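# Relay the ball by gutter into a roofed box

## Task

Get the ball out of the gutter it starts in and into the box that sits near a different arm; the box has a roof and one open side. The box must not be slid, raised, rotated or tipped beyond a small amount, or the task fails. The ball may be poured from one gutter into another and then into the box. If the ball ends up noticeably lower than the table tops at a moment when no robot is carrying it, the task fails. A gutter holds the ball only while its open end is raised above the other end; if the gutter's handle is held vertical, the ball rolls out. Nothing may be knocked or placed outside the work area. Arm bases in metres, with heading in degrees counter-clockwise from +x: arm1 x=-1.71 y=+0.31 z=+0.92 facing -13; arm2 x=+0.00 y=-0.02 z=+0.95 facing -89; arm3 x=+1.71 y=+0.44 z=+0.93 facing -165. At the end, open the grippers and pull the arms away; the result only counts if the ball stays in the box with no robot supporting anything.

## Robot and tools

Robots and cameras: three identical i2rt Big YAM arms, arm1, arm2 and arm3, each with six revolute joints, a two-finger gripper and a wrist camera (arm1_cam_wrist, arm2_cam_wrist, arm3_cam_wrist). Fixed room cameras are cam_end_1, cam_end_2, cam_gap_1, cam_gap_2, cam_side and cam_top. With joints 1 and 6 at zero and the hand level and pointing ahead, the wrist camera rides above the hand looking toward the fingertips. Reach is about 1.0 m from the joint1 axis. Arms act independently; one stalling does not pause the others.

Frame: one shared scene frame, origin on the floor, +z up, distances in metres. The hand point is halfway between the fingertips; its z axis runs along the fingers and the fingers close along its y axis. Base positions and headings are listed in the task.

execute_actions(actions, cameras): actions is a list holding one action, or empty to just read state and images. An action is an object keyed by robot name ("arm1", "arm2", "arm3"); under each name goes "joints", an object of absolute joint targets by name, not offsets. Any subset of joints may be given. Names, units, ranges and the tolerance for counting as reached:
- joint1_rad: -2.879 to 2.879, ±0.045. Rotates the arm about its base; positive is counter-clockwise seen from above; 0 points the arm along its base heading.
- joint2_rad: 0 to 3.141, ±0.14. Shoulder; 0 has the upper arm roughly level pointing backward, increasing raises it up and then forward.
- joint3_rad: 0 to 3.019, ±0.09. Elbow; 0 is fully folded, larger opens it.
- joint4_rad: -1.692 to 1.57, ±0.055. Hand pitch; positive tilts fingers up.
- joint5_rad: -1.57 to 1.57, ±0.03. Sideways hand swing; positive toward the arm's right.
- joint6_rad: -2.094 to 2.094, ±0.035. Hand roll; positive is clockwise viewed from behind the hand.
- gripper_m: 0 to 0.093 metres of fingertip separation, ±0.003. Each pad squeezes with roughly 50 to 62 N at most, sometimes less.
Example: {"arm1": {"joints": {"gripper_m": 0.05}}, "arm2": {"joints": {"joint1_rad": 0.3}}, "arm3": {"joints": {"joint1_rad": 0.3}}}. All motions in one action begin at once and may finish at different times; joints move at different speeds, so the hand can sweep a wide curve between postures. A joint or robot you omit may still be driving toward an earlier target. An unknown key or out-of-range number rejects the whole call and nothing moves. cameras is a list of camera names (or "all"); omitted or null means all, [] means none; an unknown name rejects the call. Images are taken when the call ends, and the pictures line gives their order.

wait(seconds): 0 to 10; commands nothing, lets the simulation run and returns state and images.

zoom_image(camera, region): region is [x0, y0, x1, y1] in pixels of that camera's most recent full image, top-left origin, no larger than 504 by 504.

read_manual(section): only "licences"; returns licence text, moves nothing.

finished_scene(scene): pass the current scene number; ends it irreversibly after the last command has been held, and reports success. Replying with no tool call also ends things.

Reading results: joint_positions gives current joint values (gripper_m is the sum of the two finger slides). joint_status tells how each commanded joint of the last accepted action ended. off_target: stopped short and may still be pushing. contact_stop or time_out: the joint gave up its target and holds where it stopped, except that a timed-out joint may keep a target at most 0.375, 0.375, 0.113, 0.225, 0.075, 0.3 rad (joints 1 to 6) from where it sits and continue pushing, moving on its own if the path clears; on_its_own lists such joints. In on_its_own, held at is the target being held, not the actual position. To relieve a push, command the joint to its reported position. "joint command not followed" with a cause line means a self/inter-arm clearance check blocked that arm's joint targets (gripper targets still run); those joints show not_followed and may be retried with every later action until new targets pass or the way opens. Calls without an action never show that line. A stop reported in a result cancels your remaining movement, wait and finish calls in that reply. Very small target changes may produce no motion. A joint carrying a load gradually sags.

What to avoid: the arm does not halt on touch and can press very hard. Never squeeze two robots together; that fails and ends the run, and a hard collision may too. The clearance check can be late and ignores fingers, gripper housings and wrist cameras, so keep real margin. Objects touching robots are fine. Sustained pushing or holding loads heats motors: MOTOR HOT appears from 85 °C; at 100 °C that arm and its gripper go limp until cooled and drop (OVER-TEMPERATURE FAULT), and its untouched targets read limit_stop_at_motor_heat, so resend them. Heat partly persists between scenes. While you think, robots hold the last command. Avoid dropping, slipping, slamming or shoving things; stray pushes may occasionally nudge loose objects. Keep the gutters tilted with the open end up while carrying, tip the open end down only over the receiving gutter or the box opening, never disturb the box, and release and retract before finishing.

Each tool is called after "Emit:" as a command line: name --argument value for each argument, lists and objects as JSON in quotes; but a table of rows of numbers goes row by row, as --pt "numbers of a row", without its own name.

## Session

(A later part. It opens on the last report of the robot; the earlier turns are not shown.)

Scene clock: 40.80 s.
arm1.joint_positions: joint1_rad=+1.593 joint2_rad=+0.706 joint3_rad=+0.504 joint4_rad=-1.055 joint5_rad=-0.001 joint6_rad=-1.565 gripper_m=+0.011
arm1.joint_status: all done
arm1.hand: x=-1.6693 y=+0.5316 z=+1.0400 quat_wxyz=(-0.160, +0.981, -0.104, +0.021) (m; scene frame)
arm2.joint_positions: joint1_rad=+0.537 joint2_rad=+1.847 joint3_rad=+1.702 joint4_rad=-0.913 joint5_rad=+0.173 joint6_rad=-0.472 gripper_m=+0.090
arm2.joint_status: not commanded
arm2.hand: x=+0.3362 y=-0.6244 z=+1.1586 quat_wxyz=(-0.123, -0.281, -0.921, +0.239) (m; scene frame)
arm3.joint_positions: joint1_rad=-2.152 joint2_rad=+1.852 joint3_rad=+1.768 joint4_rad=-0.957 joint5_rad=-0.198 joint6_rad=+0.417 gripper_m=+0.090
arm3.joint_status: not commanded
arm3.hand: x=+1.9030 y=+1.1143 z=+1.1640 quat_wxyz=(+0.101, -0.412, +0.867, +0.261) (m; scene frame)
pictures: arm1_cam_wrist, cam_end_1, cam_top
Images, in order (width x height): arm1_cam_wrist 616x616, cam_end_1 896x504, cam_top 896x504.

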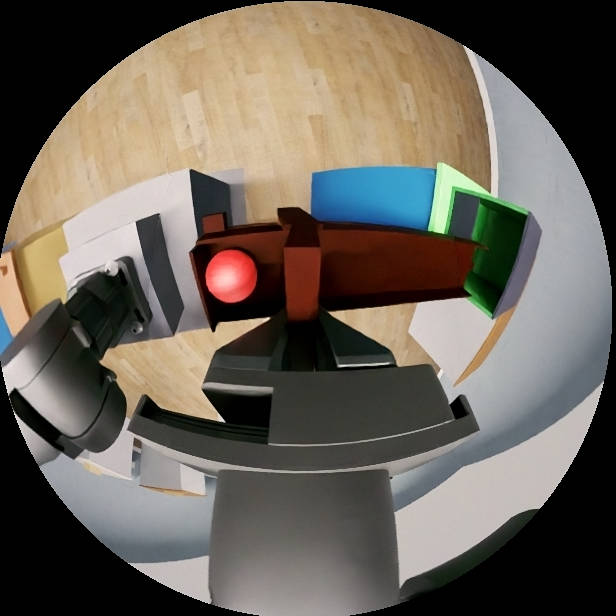

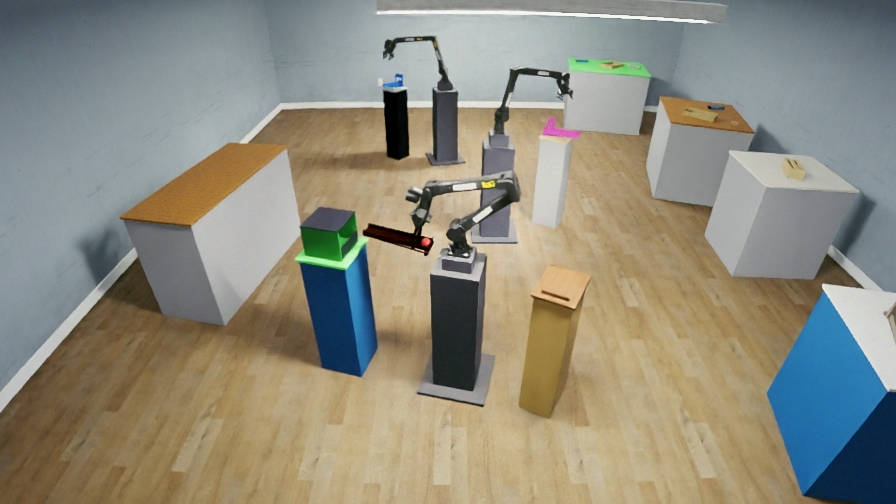

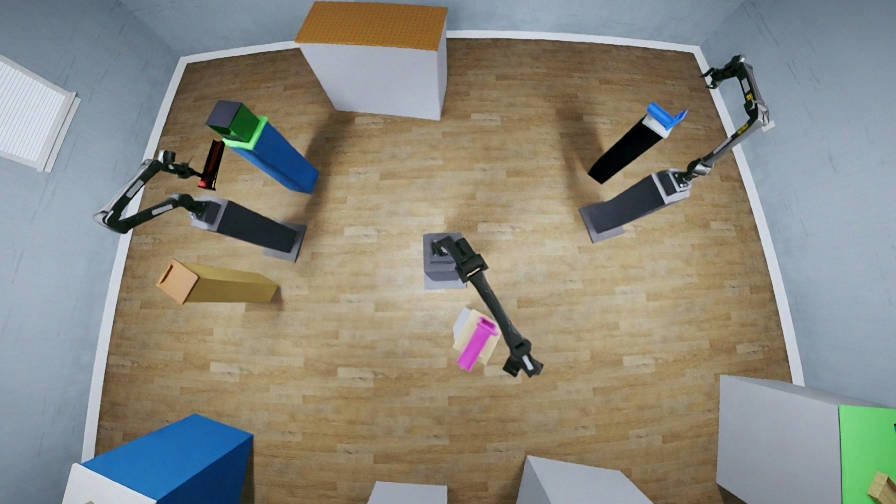

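Emit:
execute_actions --actions '[{"arm1":{"joints":{"joint1_rad":1.65,"joint2_rad":1.0,"joint3_rad":0.675,"joint4_rad":-0.98}}}]' --cameras '["cam_end_1","cam_top","arm1_cam_wrist"]'

Emit:
zoom_image --camera "cam_end_1" --region '[270, 160, 480, 300]'

Emit:
zoom_image --camera "cam_top" --region '[130, 80, 300, 230]'

Scene clock: 42.00 s.
arm1.joint_positions: joint1_rad=+1.638 joint2_rad=+1.010 joint3_rad=+0.628 joint4_rad=-0.994 joint5_rad=+0.000 joint6_rad=-1.565 gripper_m=+0.011
arm1.joint_status: all done
arm1.hand: x=-1.6706 y=+0.5853 z=+1.0271 quat_wxyz=(-0.102, +0.991, -0.083, +0.014) (m; scene frame)
arm2.joint_positions: joint1_rad=+0.537 joint2_rad=+1.847 joint3_rad=+1.702 joint4_rad=-0.913 joint5_rad=+0.173 joint6_rad=-0.472 gripper_m=+0.090
arm2.joint_status: not commanded
arm2.hand: x=+0.3362 y=-0.6244 z=+1.1586 quat_wxyz=(-0.123, -0.281, -0.921, +0.239) (m; scene frame)
arm3.joint_positions: joint1_rad=-2.152 joint2_rad=+1.852 joint3_rad=+1.768 joint4_rad=-0.957 joint5_rad=-0.198 joint6_rad=+0.417 gripper_m=+0.090
arm3.joint_status: not commanded
arm3.hand: x=+1.9030 y=+1.1143 z=+1.1640 quat_wxyz=(+0.101, -0.412, +0.867, +0.261) (m; scene frame)
pictures: arm1_cam_wrist, cam_end_1, cam_top
Images, in order (width x height): arm1_cam_wrist 616x616, cam_end_1 896x504, cam_top 896x504.

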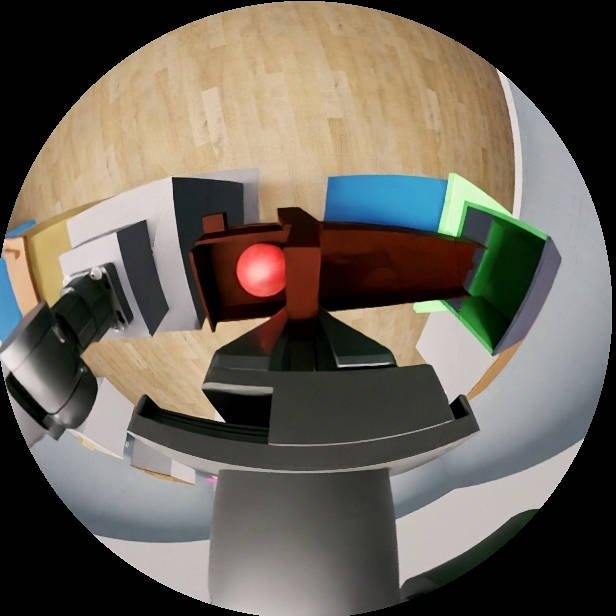

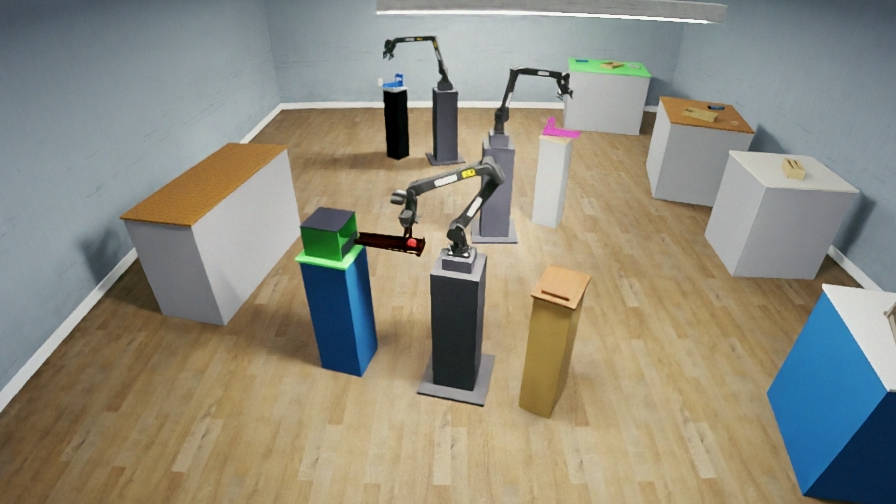

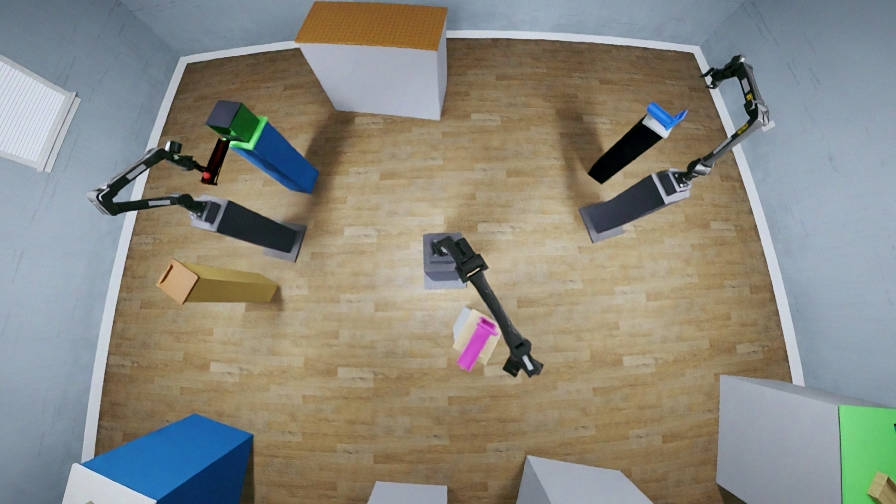

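Region (270, 160, 480, 300) of cam_end_1's 896x504 image, scaled by 2.400, with more detail than that image has.

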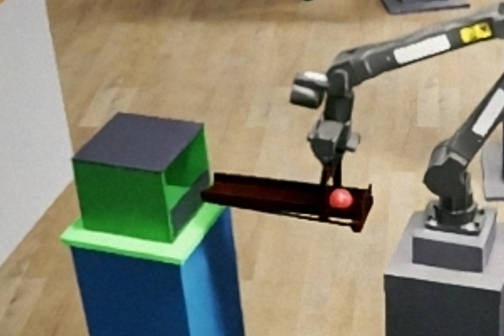

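Region (130, 80, 300, 230) of cam_top's 896x504 image, scaled by 2.965, with more detail than that image has; it fills the top 445 rows of this view, and the rest is white.

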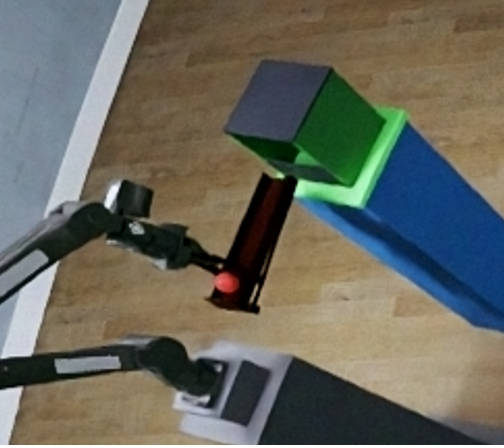

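Emit:
execute_actions --actions '[{"arm1":{"joints":{"joint3_rad":0.76,"joint4_rad":-1.06}}}]' --cameras '[]'

Emit:
execute_actions --actions '[{"arm1":{"joints":{"joint2_rad":1.385,"joint3_rad":1.085,"joint4_rad":-1.0}}}]' --cameras '["cam_end_1","arm1_cam_wrist"]'

Emit:
zoom_image --camera "cam_end_1" --region '[270, 160, 480, 300]'

Scene clock: 43.00 s.
arm1.joint_positions: joint1_rad=+1.638 joint2_rad=+1.010 joint3_rad=+0.706 joint4_rad=-1.049 joint5_rad=+0.000 joint6_rad=-1.565 gripper_m=+0.011
arm1.joint_status: all done
arm1.hand: x=-1.6684 y=+0.6005 z=+1.0567 quat_wxyz=(-0.113, +0.990, -0.083, +0.015) (m; scene frame)
arm2.joint_positions: joint1_rad=+0.537 joint2_rad=+1.847 joint3_rad=+1.702 joint4_rad=-0.913 joint5_rad=+0.173 joint6_rad=-0.472 gripper_m=+0.090
arm2.joint_status: not commanded
arm2.hand: x=+0.3362 y=-0.6244 z=+1.1586 quat_wxyz=(-0.123, -0.281, -0.921, +0.239) (m; scene frame)
arm3.joint_positions: joint1_rad=-2.152 joint2_rad=+1.852 joint3_rad=+1.768 joint4_rad=-0.957 joint5_rad=-0.198 joint6_rad=+0.417 gripper_m=+0.090
arm3.joint_status: not commanded
arm3.hand: x=+1.9030 y=+1.1143 z=+1.1640 quat_wxyz=(+0.101, -0.412, +0.867, +0.261) (m; scene frame)
pictures: none
No camera images: the call's "cameras" was empty. Leave "cameras" out to get every camera's image.

Scene clock: 44.23 s.
arm1.joint_positions: joint1_rad=+1.638 joint2_rad=+1.395 joint3_rad=+1.037 joint4_rad=-1.009 joint5_rad=+0.000 joint6_rad=-1.565 gripper_m=+0.011
arm1.joint_status: all done
arm1.hand: x=-1.6468 y=+0.7331 z=+1.0658 quat_wxyz=(-0.107, +0.991, -0.083, +0.014) (m; scene frame)
arm2.joint_positions: joint1_rad=+0.537 joint2_rad=+1.847 joint3_rad=+1.702 joint4_rad=-0.913 joint5_rad=+0.173 joint6_rad=-0.472 gripper_m=+0.090
arm2.joint_status: not commanded
arm2.hand: x=+0.3362 y=-0.6244 z=+1.1586 quat_wxyz=(-0.123, -0.281, -0.921, +0.239) (m; scene frame)
arm3.joint_positions: joint1_rad=-2.152 joint2_rad=+1.852 joint3_rad=+1.768 joint4_rad=-0.957 joint5_rad=-0.198 joint6_rad=+0.417 gripper_m=+0.090
arm3.joint_status: not commanded
arm3.hand: x=+1.9030 y=+1.1143 z=+1.1640 quat_wxyz=(+0.101, -0.412, +0.867, +0.261) (m; scene frame)
pictures: arm1_cam_wrist, cam_end_1
Images, in order (width x height): arm1_cam_wrist 616x616, cam_end_1 896x504.

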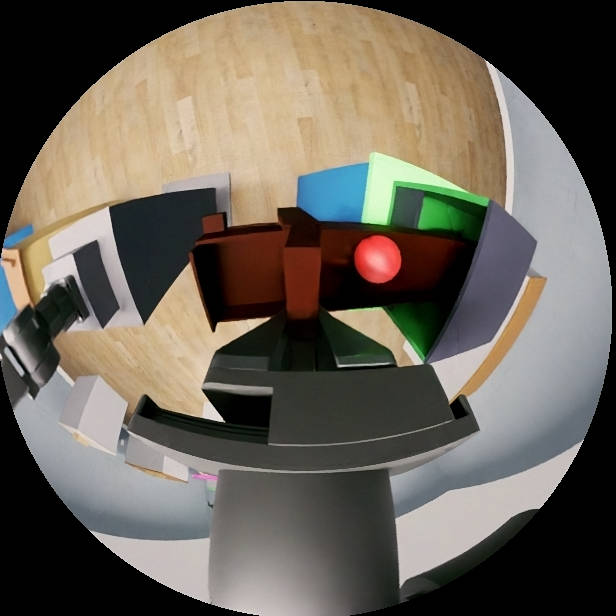

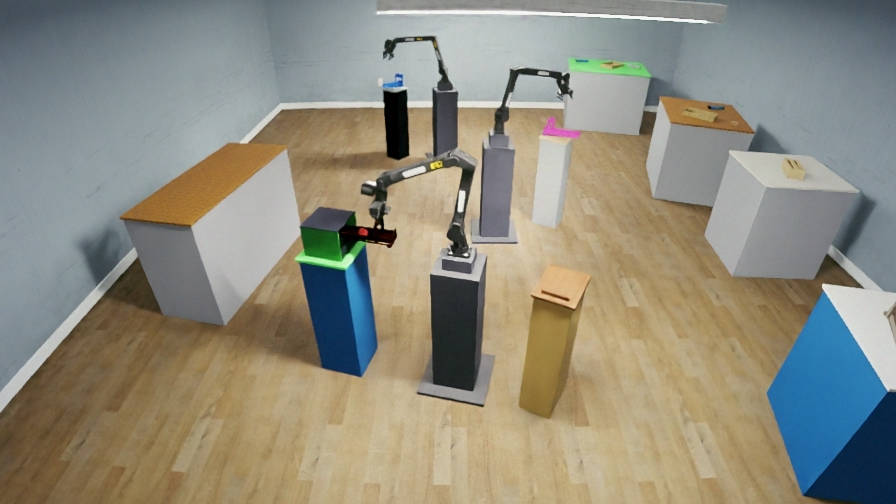

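Region (270, 160, 480, 300) of cam_end_1's 896x504 image, scaled by 2.400, with more detail than that image has.

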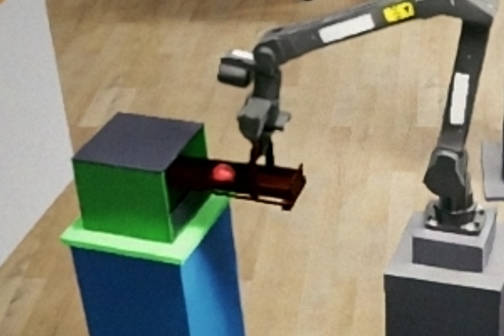

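Emit:
execute_actions --actions '[{"arm1":{"joints":{"joint4_rad":-1.17}}}]' --cameras '[]'

Emit:
wait --seconds 1.5

Scene clock: 45.10 s.
arm1.joint_positions: joint1_rad=+1.638 joint2_rad=+1.395 joint3_rad=+1.037 joint4_rad=-1.159 joint5_rad=+0.000 joint6_rad=-1.565 gripper_m=+0.011
arm1.joint_status: all done
arm1.hand: x=-1.6527 y=+0.6969 z=+1.0606 quat_wxyz=(-0.032, +0.996, -0.084, +0.008) (m; scene frame)
arm2.joint_positions: joint1_rad=+0.537 joint2_rad=+1.847 joint3_rad=+1.702 joint4_rad=-0.913 joint5_rad=+0.173 joint6_rad=-0.472 gripper_m=+0.090
arm2.joint_status: not commanded
arm2.hand: x=+0.3362 y=-0.6244 z=+1.1586 quat_wxyz=(-0.123, -0.281, -0.921, +0.239) (m; scene frame)
arm3.joint_positions: joint1_rad=-2.152 joint2_rad=+1.852 joint3_rad=+1.768 joint4_rad=-0.957 joint5_rad=-0.198 joint6_rad=+0.417 gripper_m=+0.090
arm3.joint_status: not commanded
arm3.hand: x=+1.9030 y=+1.1143 z=+1.1640 quat_wxyz=(+0.101, -0.412, +0.867, +0.261) (m; scene frame)
pictures: none
No camera images: the call's "cameras" was empty. Leave "cameras" out to get every camera's image.

Scene clock: 46.60 s.
arm1.joint_positions: joint1_rad=+1.638 joint2_rad=+1.395 joint3_rad=+1.037 joint4_rad=-1.159 joint5_rad=+0.000 joint6_rad=-1.565 gripper_m=+0.011
arm1.joint_status: all done
arm1.hand: x=-1.6527 y=+0.6969 z=+1.0606 quat_wxyz=(-0.032, +0.996, -0.084, +0.008) (m; scene frame)
arm2.joint_positions: joint1_rad=+0.537 joint2_rad=+1.847 joint3_rad=+1.702 joint4_rad=-0.913 joint5_rad=+0.173 joint6_rad=-0.472 gripper_m=+0.090
arm2.joint_status: not commanded
arm2.hand: x=+0.3362 y=-0.6244 z=+1.1586 quat_wxyz=(-0.123, -0.281, -0.921, +0.239) (m; scene frame)
arm3.joint_positions: joint1_rad=-2.152 joint2_rad=+1.852 joint3_rad=+1.768 joint4_rad=-0.957 joint5_rad=-0.198 joint6_rad=+0.417 gripper_m=+0.090
arm3.joint_status: not commanded
arm3.hand: x=+1.9030 y=+1.1143 z=+1.1640 quat_wxyz=(+0.101, -0.412, +0.867, +0.261) (m; scene frame)
wait: 1.50 s; at rest by 0.27 s
pictures: arm1_cam_wrist, arm2_cam_wrist, arm3_cam_wrist, cam_end_1, cam_end_2, cam_gap_1, cam_gap_2, cam_side, cam_top
Images, in order (width x height): arm1_cam_wrist 616x616, arm2_cam_wrist 616x616, arm3_cam_wrist 616x616, cam_end_1 896x504, cam_end_2 896x504, cam_gap_1 896x504, cam_gap_2 896x504, cam_side 896x504, cam_top 896x504.

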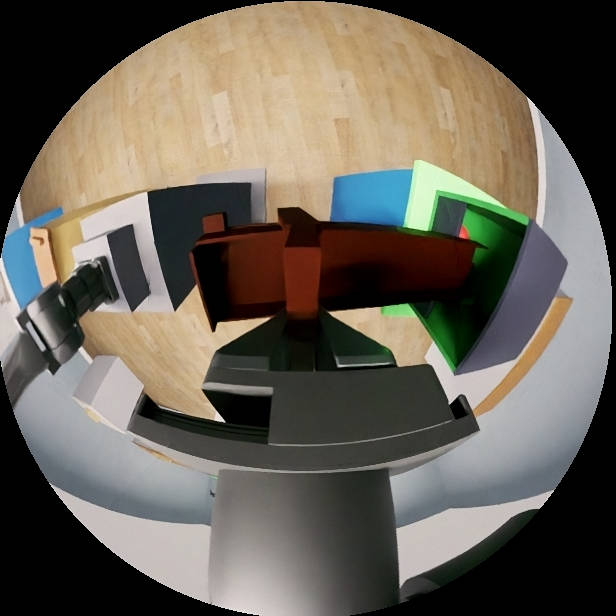

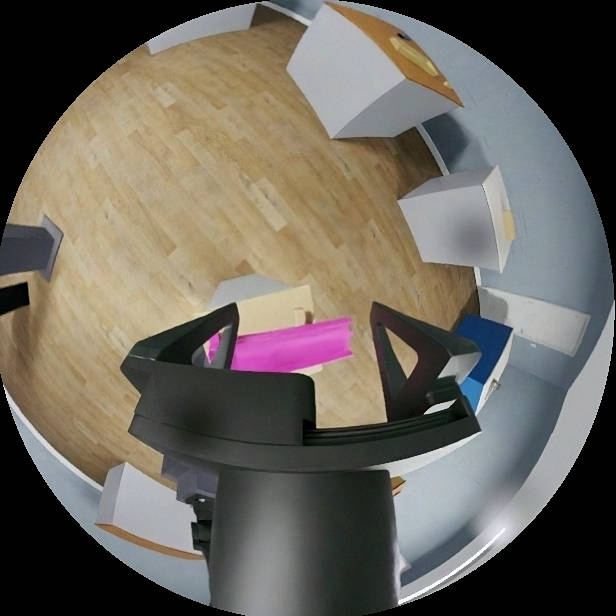

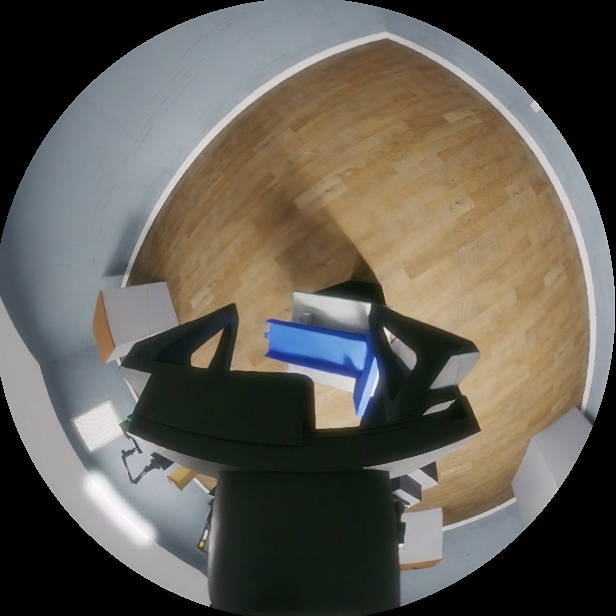

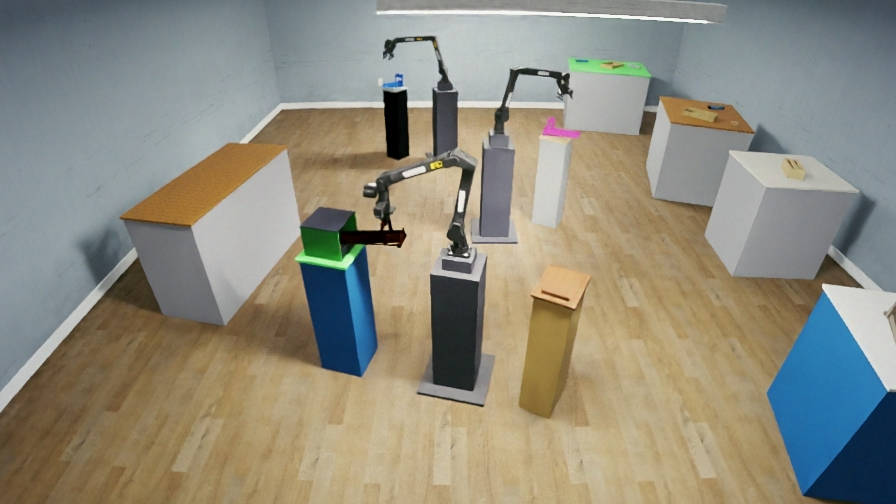

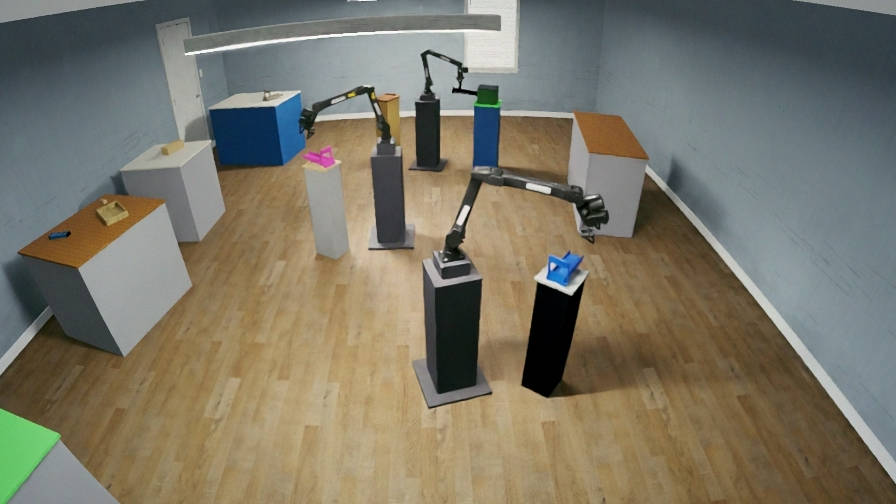

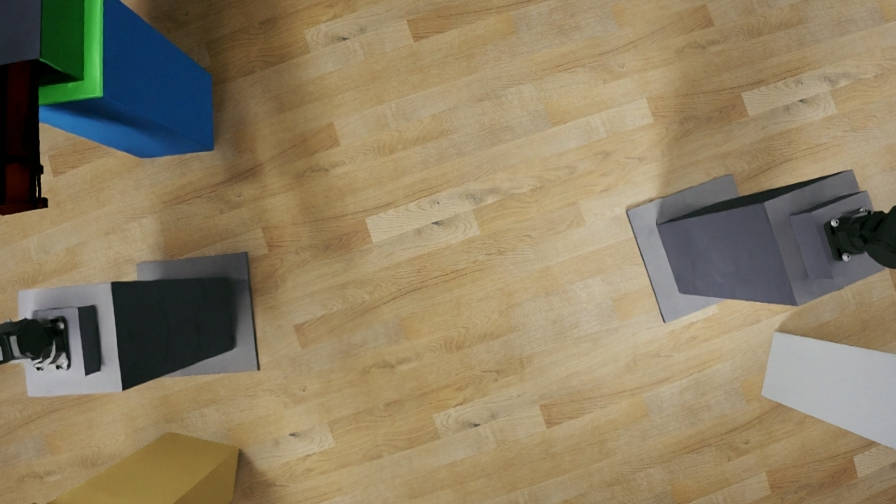

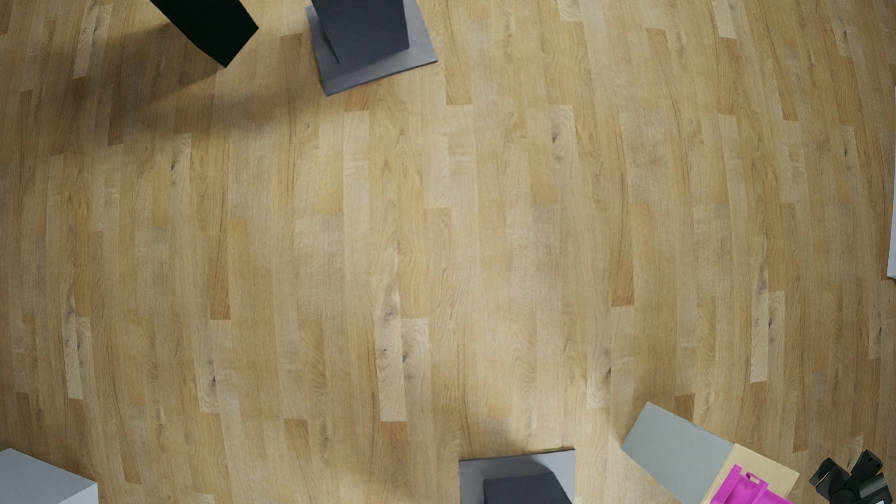

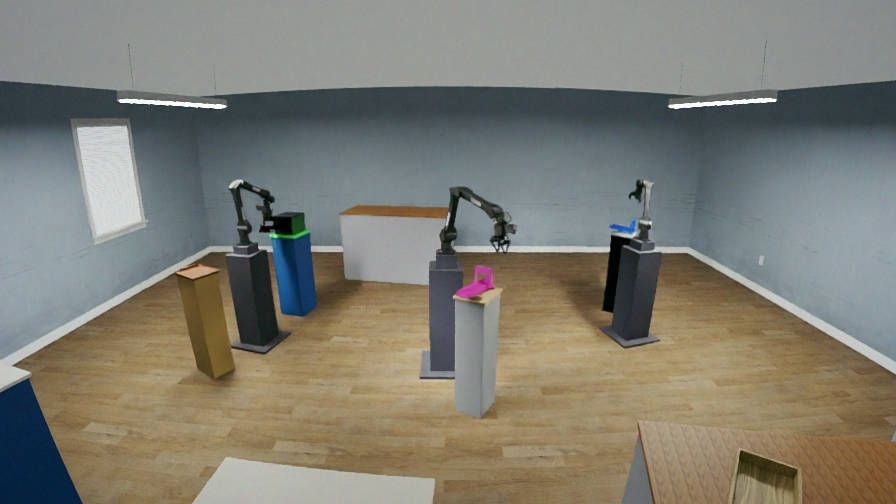

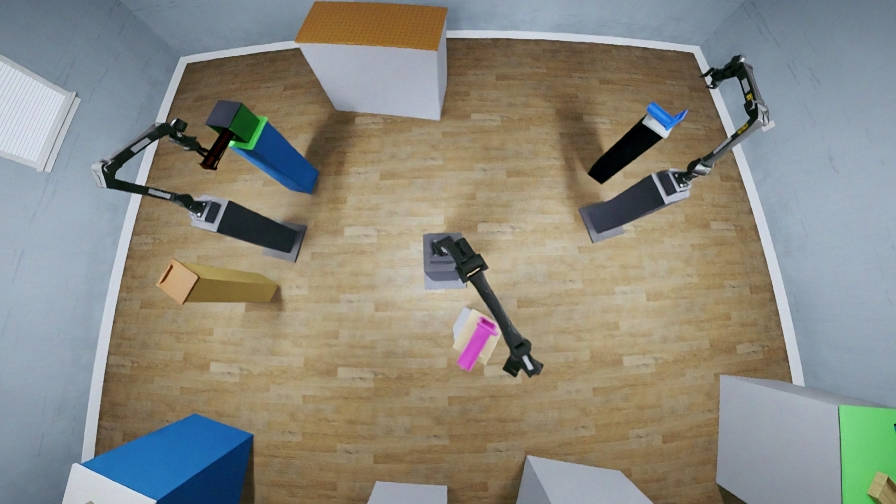

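Emit:
execute_actions --actions '[{"arm1":{"joints":{"joint2_rad":1.0,"joint3_rad":0.76,"joint4_rad":-1.06}}}]' --cameras '["cam_end_1"]'

Emit:
execute_actions --actions '[{"arm1":{"joints":{"joint2_rad":0.7,"joint3_rad":0.8,"joint4_rad":-1.2}}}]' --cameras '["cam_end_1"]'

Emit:
execute_actions --actions '[{"arm1":{"joints":{"joint1_rad":-1.515,"joint5_rad":0.19,"joint6_rad":0.33,"joint2_rad":1.86,"joint3_rad":1.7,"joint4_rad":-1.38}}}]' --cameras '["cam_end_1"]'

Emit:
execute_actions --actions '[{"arm1":{"joints":{"joint3_rad":1.45,"joint4_rad":-1.15}}}]' --cameras '["cam_end_1"]'

Scene clock: 48.07 s.
arm1.joint_positions: joint1_rad=+1.638 joint2_rad=+1.003 joint3_rad=+0.755 joint4_rad=-1.076 joint5_rad=+0.000 joint6_rad=-1.565 gripper_m=+0.011
arm1.joint_status: all done
arm1.hand: x=-1.6671 y=+0.6103 z=+1.0776 quat_wxyz=(-0.128, +0.988, -0.083, +0.016) (m; scene frame)
arm2.joint_positions: joint1_rad=+0.537 joint2_rad=+1.847 joint3_rad=+1.702 joint4_rad=-0.913 joint5_rad=+0.173 joint6_rad=-0.472 gripper_m=+0.090
arm2.joint_status: not commanded
arm2.hand: x=+0.3362 y=-0.6244 z=+1.1586 quat_wxyz=(-0.123, -0.281, -0.921, +0.239) (m; scene frame)
arm3.joint_positions: joint1_rad=-2.152 joint2_rad=+1.852 joint3_rad=+1.768 joint4_rad=-0.957 joint5_rad=-0.198 joint6_rad=+0.417 gripper_m=+0.090
arm3.joint_status: not commanded
arm3.hand: x=+1.9030 y=+1.1143 z=+1.1640 quat_wxyz=(+0.101, -0.412, +0.867, +0.261) (m; scene frame)
pictures: cam_end_1
Images, in order (width x height): cam_end_1 896x504.

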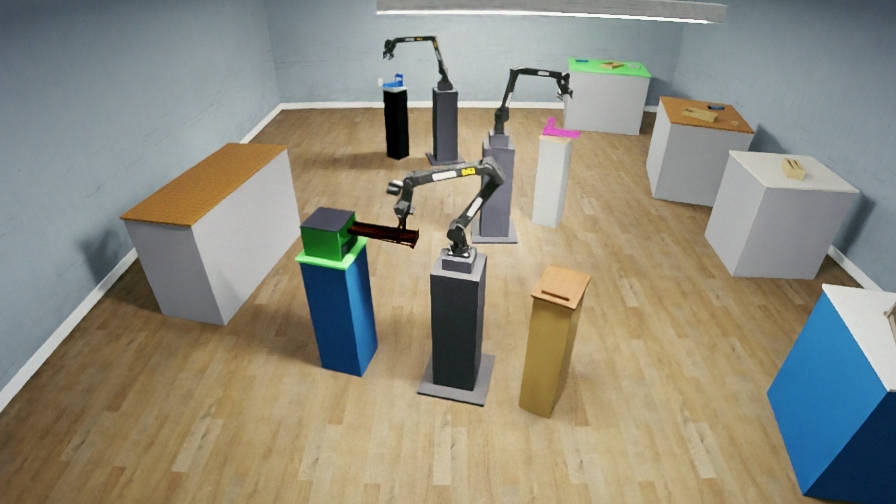

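Scene clock: 49.23 s.
arm1.joint_positions: joint1_rad=+1.638 joint2_rad=+0.701 joint3_rad=+0.755 joint4_rad=-1.192 joint5_rad=+0.000 joint6_rad=-1.565 gripper_m=+0.011
arm1.joint_status: all done
arm1.hand: x=-1.6753 y=+0.5653 z=+1.1471 quat_wxyz=(-0.219, +0.972, -0.081, +0.023) (m; scene frame)
arm2.joint_positions: joint1_rad=+0.537 joint2_rad=+1.847 joint3_rad=+1.702 joint4_rad=-0.913 joint5_rad=+0.173 joint6_rad=-0.472 gripper_m=+0.090
arm2.joint_status: not commanded
arm2.hand: x=+0.3362 y=-0.6244 z=+1.1586 quat_wxyz=(-0.123, -0.281, -0.921, +0.239) (m; scene frame)
arm3.joint_positions: joint1_rad=-2.152 joint2_rad=+1.852 joint3_rad=+1.768 joint4_rad=-0.957 joint5_rad=-0.198 joint6_rad=+0.417 gripper_m=+0.090
arm3.joint_status: not commanded
arm3.hand: x=+1.9030 y=+1.1143 z=+1.1640 quat_wxyz=(+0.101, -0.412, +0.867, +0.261) (m; scene frame)
pictures: cam_end_1
Images, in order (width x height): cam_end_1 896x504.

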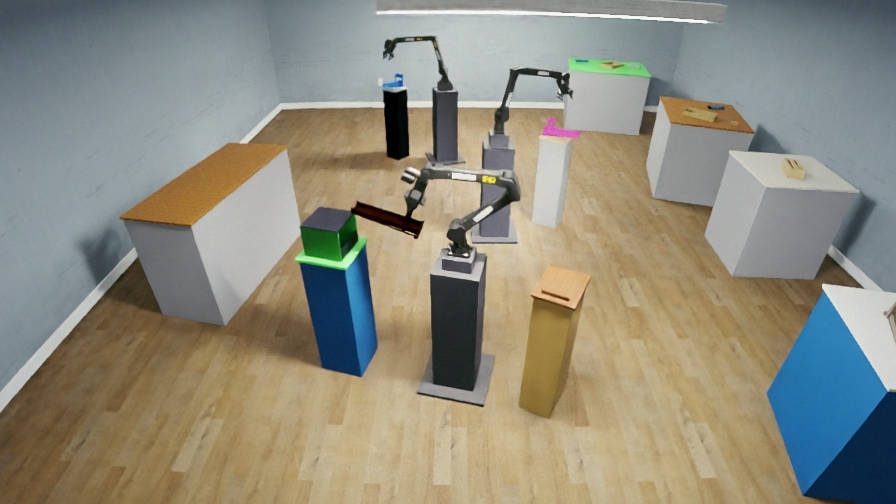

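Scene clock: 51.90 s.
arm1.joint_positions: joint1_rad=-1.523 joint2_rad=+1.882 joint3_rad=+1.661 joint4_rad=-1.372 joint5_rad=+0.187 joint6_rad=+0.324 gripper_m=+0.011
arm1.joint_status: all done
arm1.hand: x=-1.8521 y=-0.2458 z=+1.0574 quat_wxyz=(+0.070, -0.857, -0.507, +0.056) (m; scene frame)
arm2.joint_positions: joint1_rad=+0.537 joint2_rad=+1.847 joint3_rad=+1.702 joint4_rad=-0.913 joint5_rad=+0.173 joint6_rad=-0.472 gripper_m=+0.090
arm2.joint_status: not commanded
arm2.hand: x=+0.3362 y=-0.6244 z=+1.1586 quat_wxyz=(-0.123, -0.281, -0.921, +0.239) (m; scene frame)
arm3.joint_positions: joint1_rad=-2.152 joint2_rad=+1.852 joint3_rad=+1.768 joint4_rad=-0.957 joint5_rad=-0.198 joint6_rad=+0.417 gripper_m=+0.090
arm3.joint_status: not commanded
arm3.hand: x=+1.9030 y=+1.1143 z=+1.1640 quat_wxyz=(+0.101, -0.412, +0.867, +0.261) (m; scene frame)
pictures: cam_end_1
Images, in order (width x height): cam_end_1 896x504.

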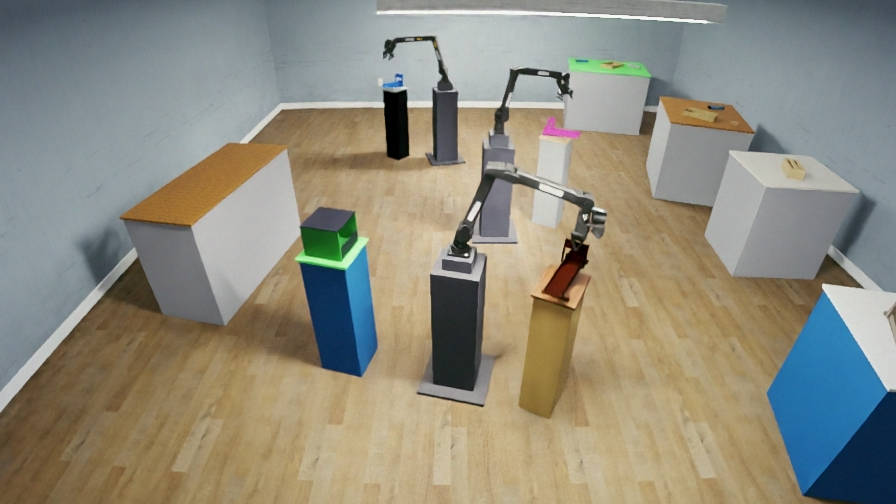

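Scene clock: 53.03 s.
arm1.joint_positions: joint1_rad=-1.523 joint2_rad=+1.863 joint3_rad=+1.438 joint4_rad=-1.162 joint5_rad=+0.187 joint6_rad=+0.324 gripper_m=+0.011
arm1.joint_status: all done
arm1.hand: x=-1.8457 y=-0.2158 z=+0.9875 quat_wxyz=(+0.067, -0.858, -0.506, +0.057) (m; scene frame)
arm2.joint_positions: joint1_rad=+0.537 joint2_rad=+1.847 joint3_rad=+1.702 joint4_rad=-0.913 joint5_rad=+0.173 joint6_rad=-0.472 gripper_m=+0.090
arm2.joint_status: not commanded
arm2.hand: x=+0.3362 y=-0.6244 z=+1.1586 quat_wxyz=(-0.123, -0.281, -0.921, +0.239) (m; scene frame)
arm3.joint_positions: joint1_rad=-2.152 joint2_rad=+1.852 joint3_rad=+1.768 joint4_rad=-0.957 joint5_rad=-0.198 joint6_rad=+0.417 gripper_m=+0.090
arm3.joint_status: not commanded
arm3.hand: x=+1.9030 y=+1.1143 z=+1.1640 quat_wxyz=(+0.101, -0.412, +0.867, +0.261) (m; scene frame)
pictures: cam_end_1
Images, in order (width x height): cam_end_1 896x504.

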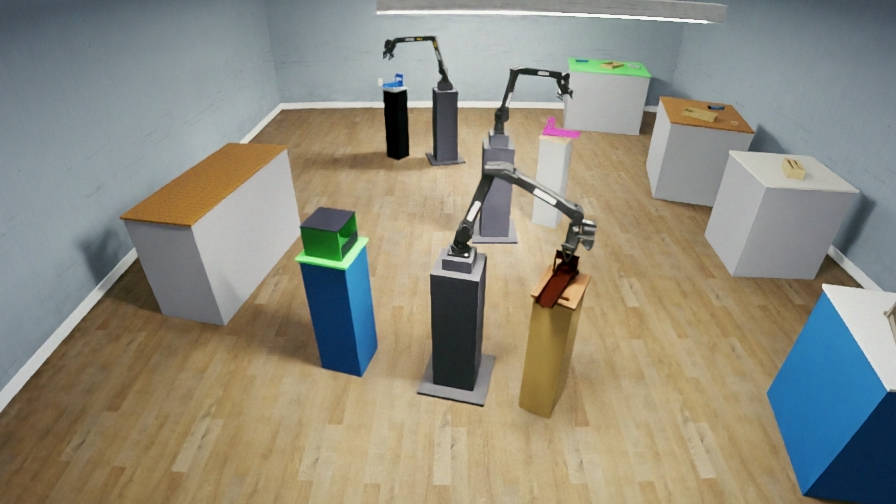

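Emit:
execute_actions --actions '[{"arm1":{"joints":{"gripper_m":0.09}}}]' --cameras '[]'

Emit:
execute_actions --actions '[{"arm1":{"joints":{"joint3_rad":1.8,"joint4_rad":-1.4}}}]' --cameras '["cam_end_1","cam_side"]'

Scene clock: 53.80 s.
arm1.joint_positions: joint1_rad=-1.523 joint2_rad=+1.863 joint3_rad=+1.438 joint4_rad=-1.162 joint5_rad=+0.188 joint6_rad=+0.325 gripper_m=+0.090
arm1.joint_status: all done
arm1.hand: x=-1.8459 y=-0.2159 z=+0.9877 quat_wxyz=(+0.067, -0.858, -0.506, +0.058) (m; scene frame)
arm2.joint_positions: joint1_rad=+0.537 joint2_rad=+1.847 joint3_rad=+1.702 joint4_rad=-0.913 joint5_rad=+0.173 joint6_rad=-0.472 gripper_m=+0.090
arm2.joint_status: not commanded
arm2.hand: x=+0.3362 y=-0.6244 z=+1.1586 quat_wxyz=(-0.123, -0.281, -0.921, +0.239) (m; scene frame)
arm3.joint_positions: joint1_rad=-2.152 joint2_rad=+1.852 joint3_rad=+1.768 joint4_rad=-0.957 joint5_rad=-0.198 joint6_rad=+0.417 gripper_m=+0.090
arm3.joint_status: not commanded
arm3.hand: x=+1.9030 y=+1.1143 z=+1.1640 quat_wxyz=(+0.101, -0.412, +0.867, +0.261) (m; scene frame)
pictures: none
No camera images: the call's "cameras" was empty. Leave "cameras" out to get every camera's image.

Scene clock: 54.93 s.
arm1.joint_positions: joint1_rad=-1.523 joint2_rad=+1.840 joint3_rad=+1.767 joint4_rad=-1.385 joint5_rad=+0.189 joint6_rad=+0.325 gripper_m=+0.090
arm1.joint_status: all done
arm1.hand: x=-1.8580 y=-0.2723 z=+1.1220 quat_wxyz=(+0.019, -0.860, -0.500, +0.100) (m; scene frame)
arm2.joint_positions: joint1_rad=+0.537 joint2_rad=+1.847 joint3_rad=+1.702 joint4_rad=-0.913 joint5_rad=+0.173 joint6_rad=-0.472 gripper_m=+0.090
arm2.joint_status: not commanded
arm2.hand: x=+0.3362 y=-0.6244 z=+1.1586 quat_wxyz=(-0.123, -0.281, -0.921, +0.239) (m; scene frame)
arm3.joint_positions: joint1_rad=-2.152 joint2_rad=+1.852 joint3_rad=+1.768 joint4_rad=-0.957 joint5_rad=-0.198 joint6_rad=+0.417 gripper_m=+0.090
arm3.joint_status: not commanded
arm3.hand: x=+1.9030 y=+1.1143 z=+1.1640 quat_wxyz=(+0.101, -0.412, +0.867, +0.261) (m; scene frame)
pictures: cam_end_1, cam_side
Images, in order (width x height): cam_end_1 896x504, cam_side 896x504.

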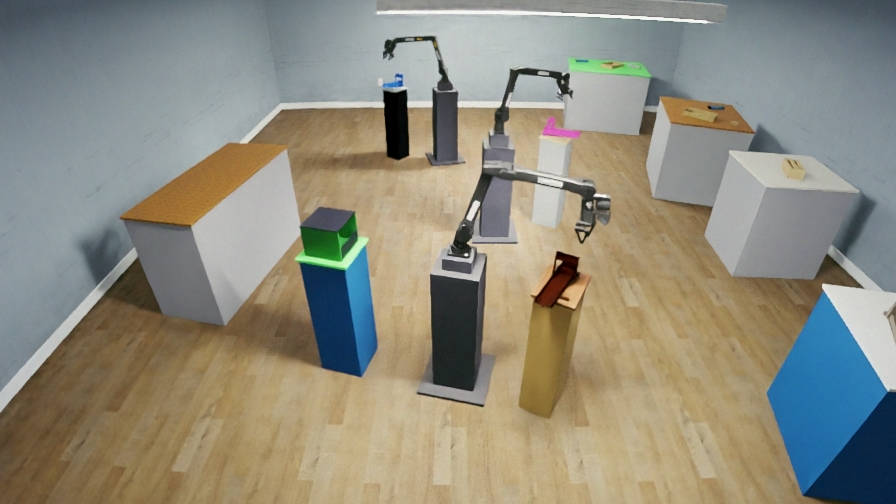

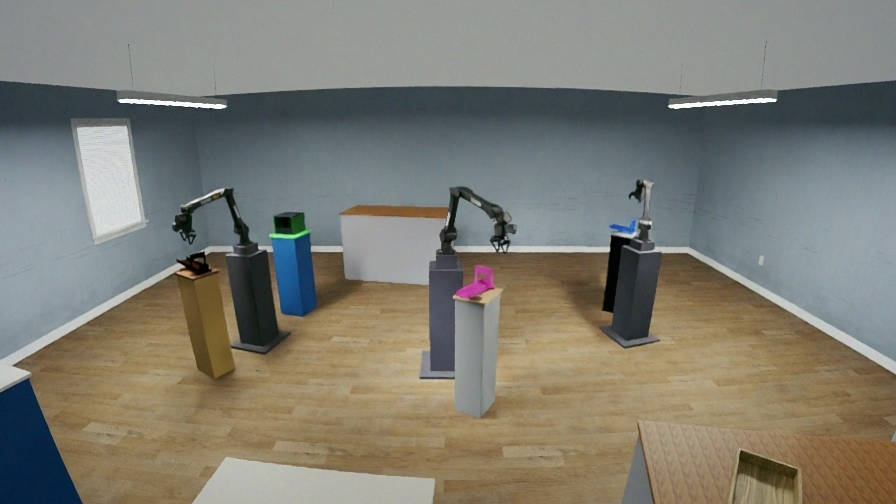

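Emit:
finished_scene --scene 2

The scene is finished: the task was done.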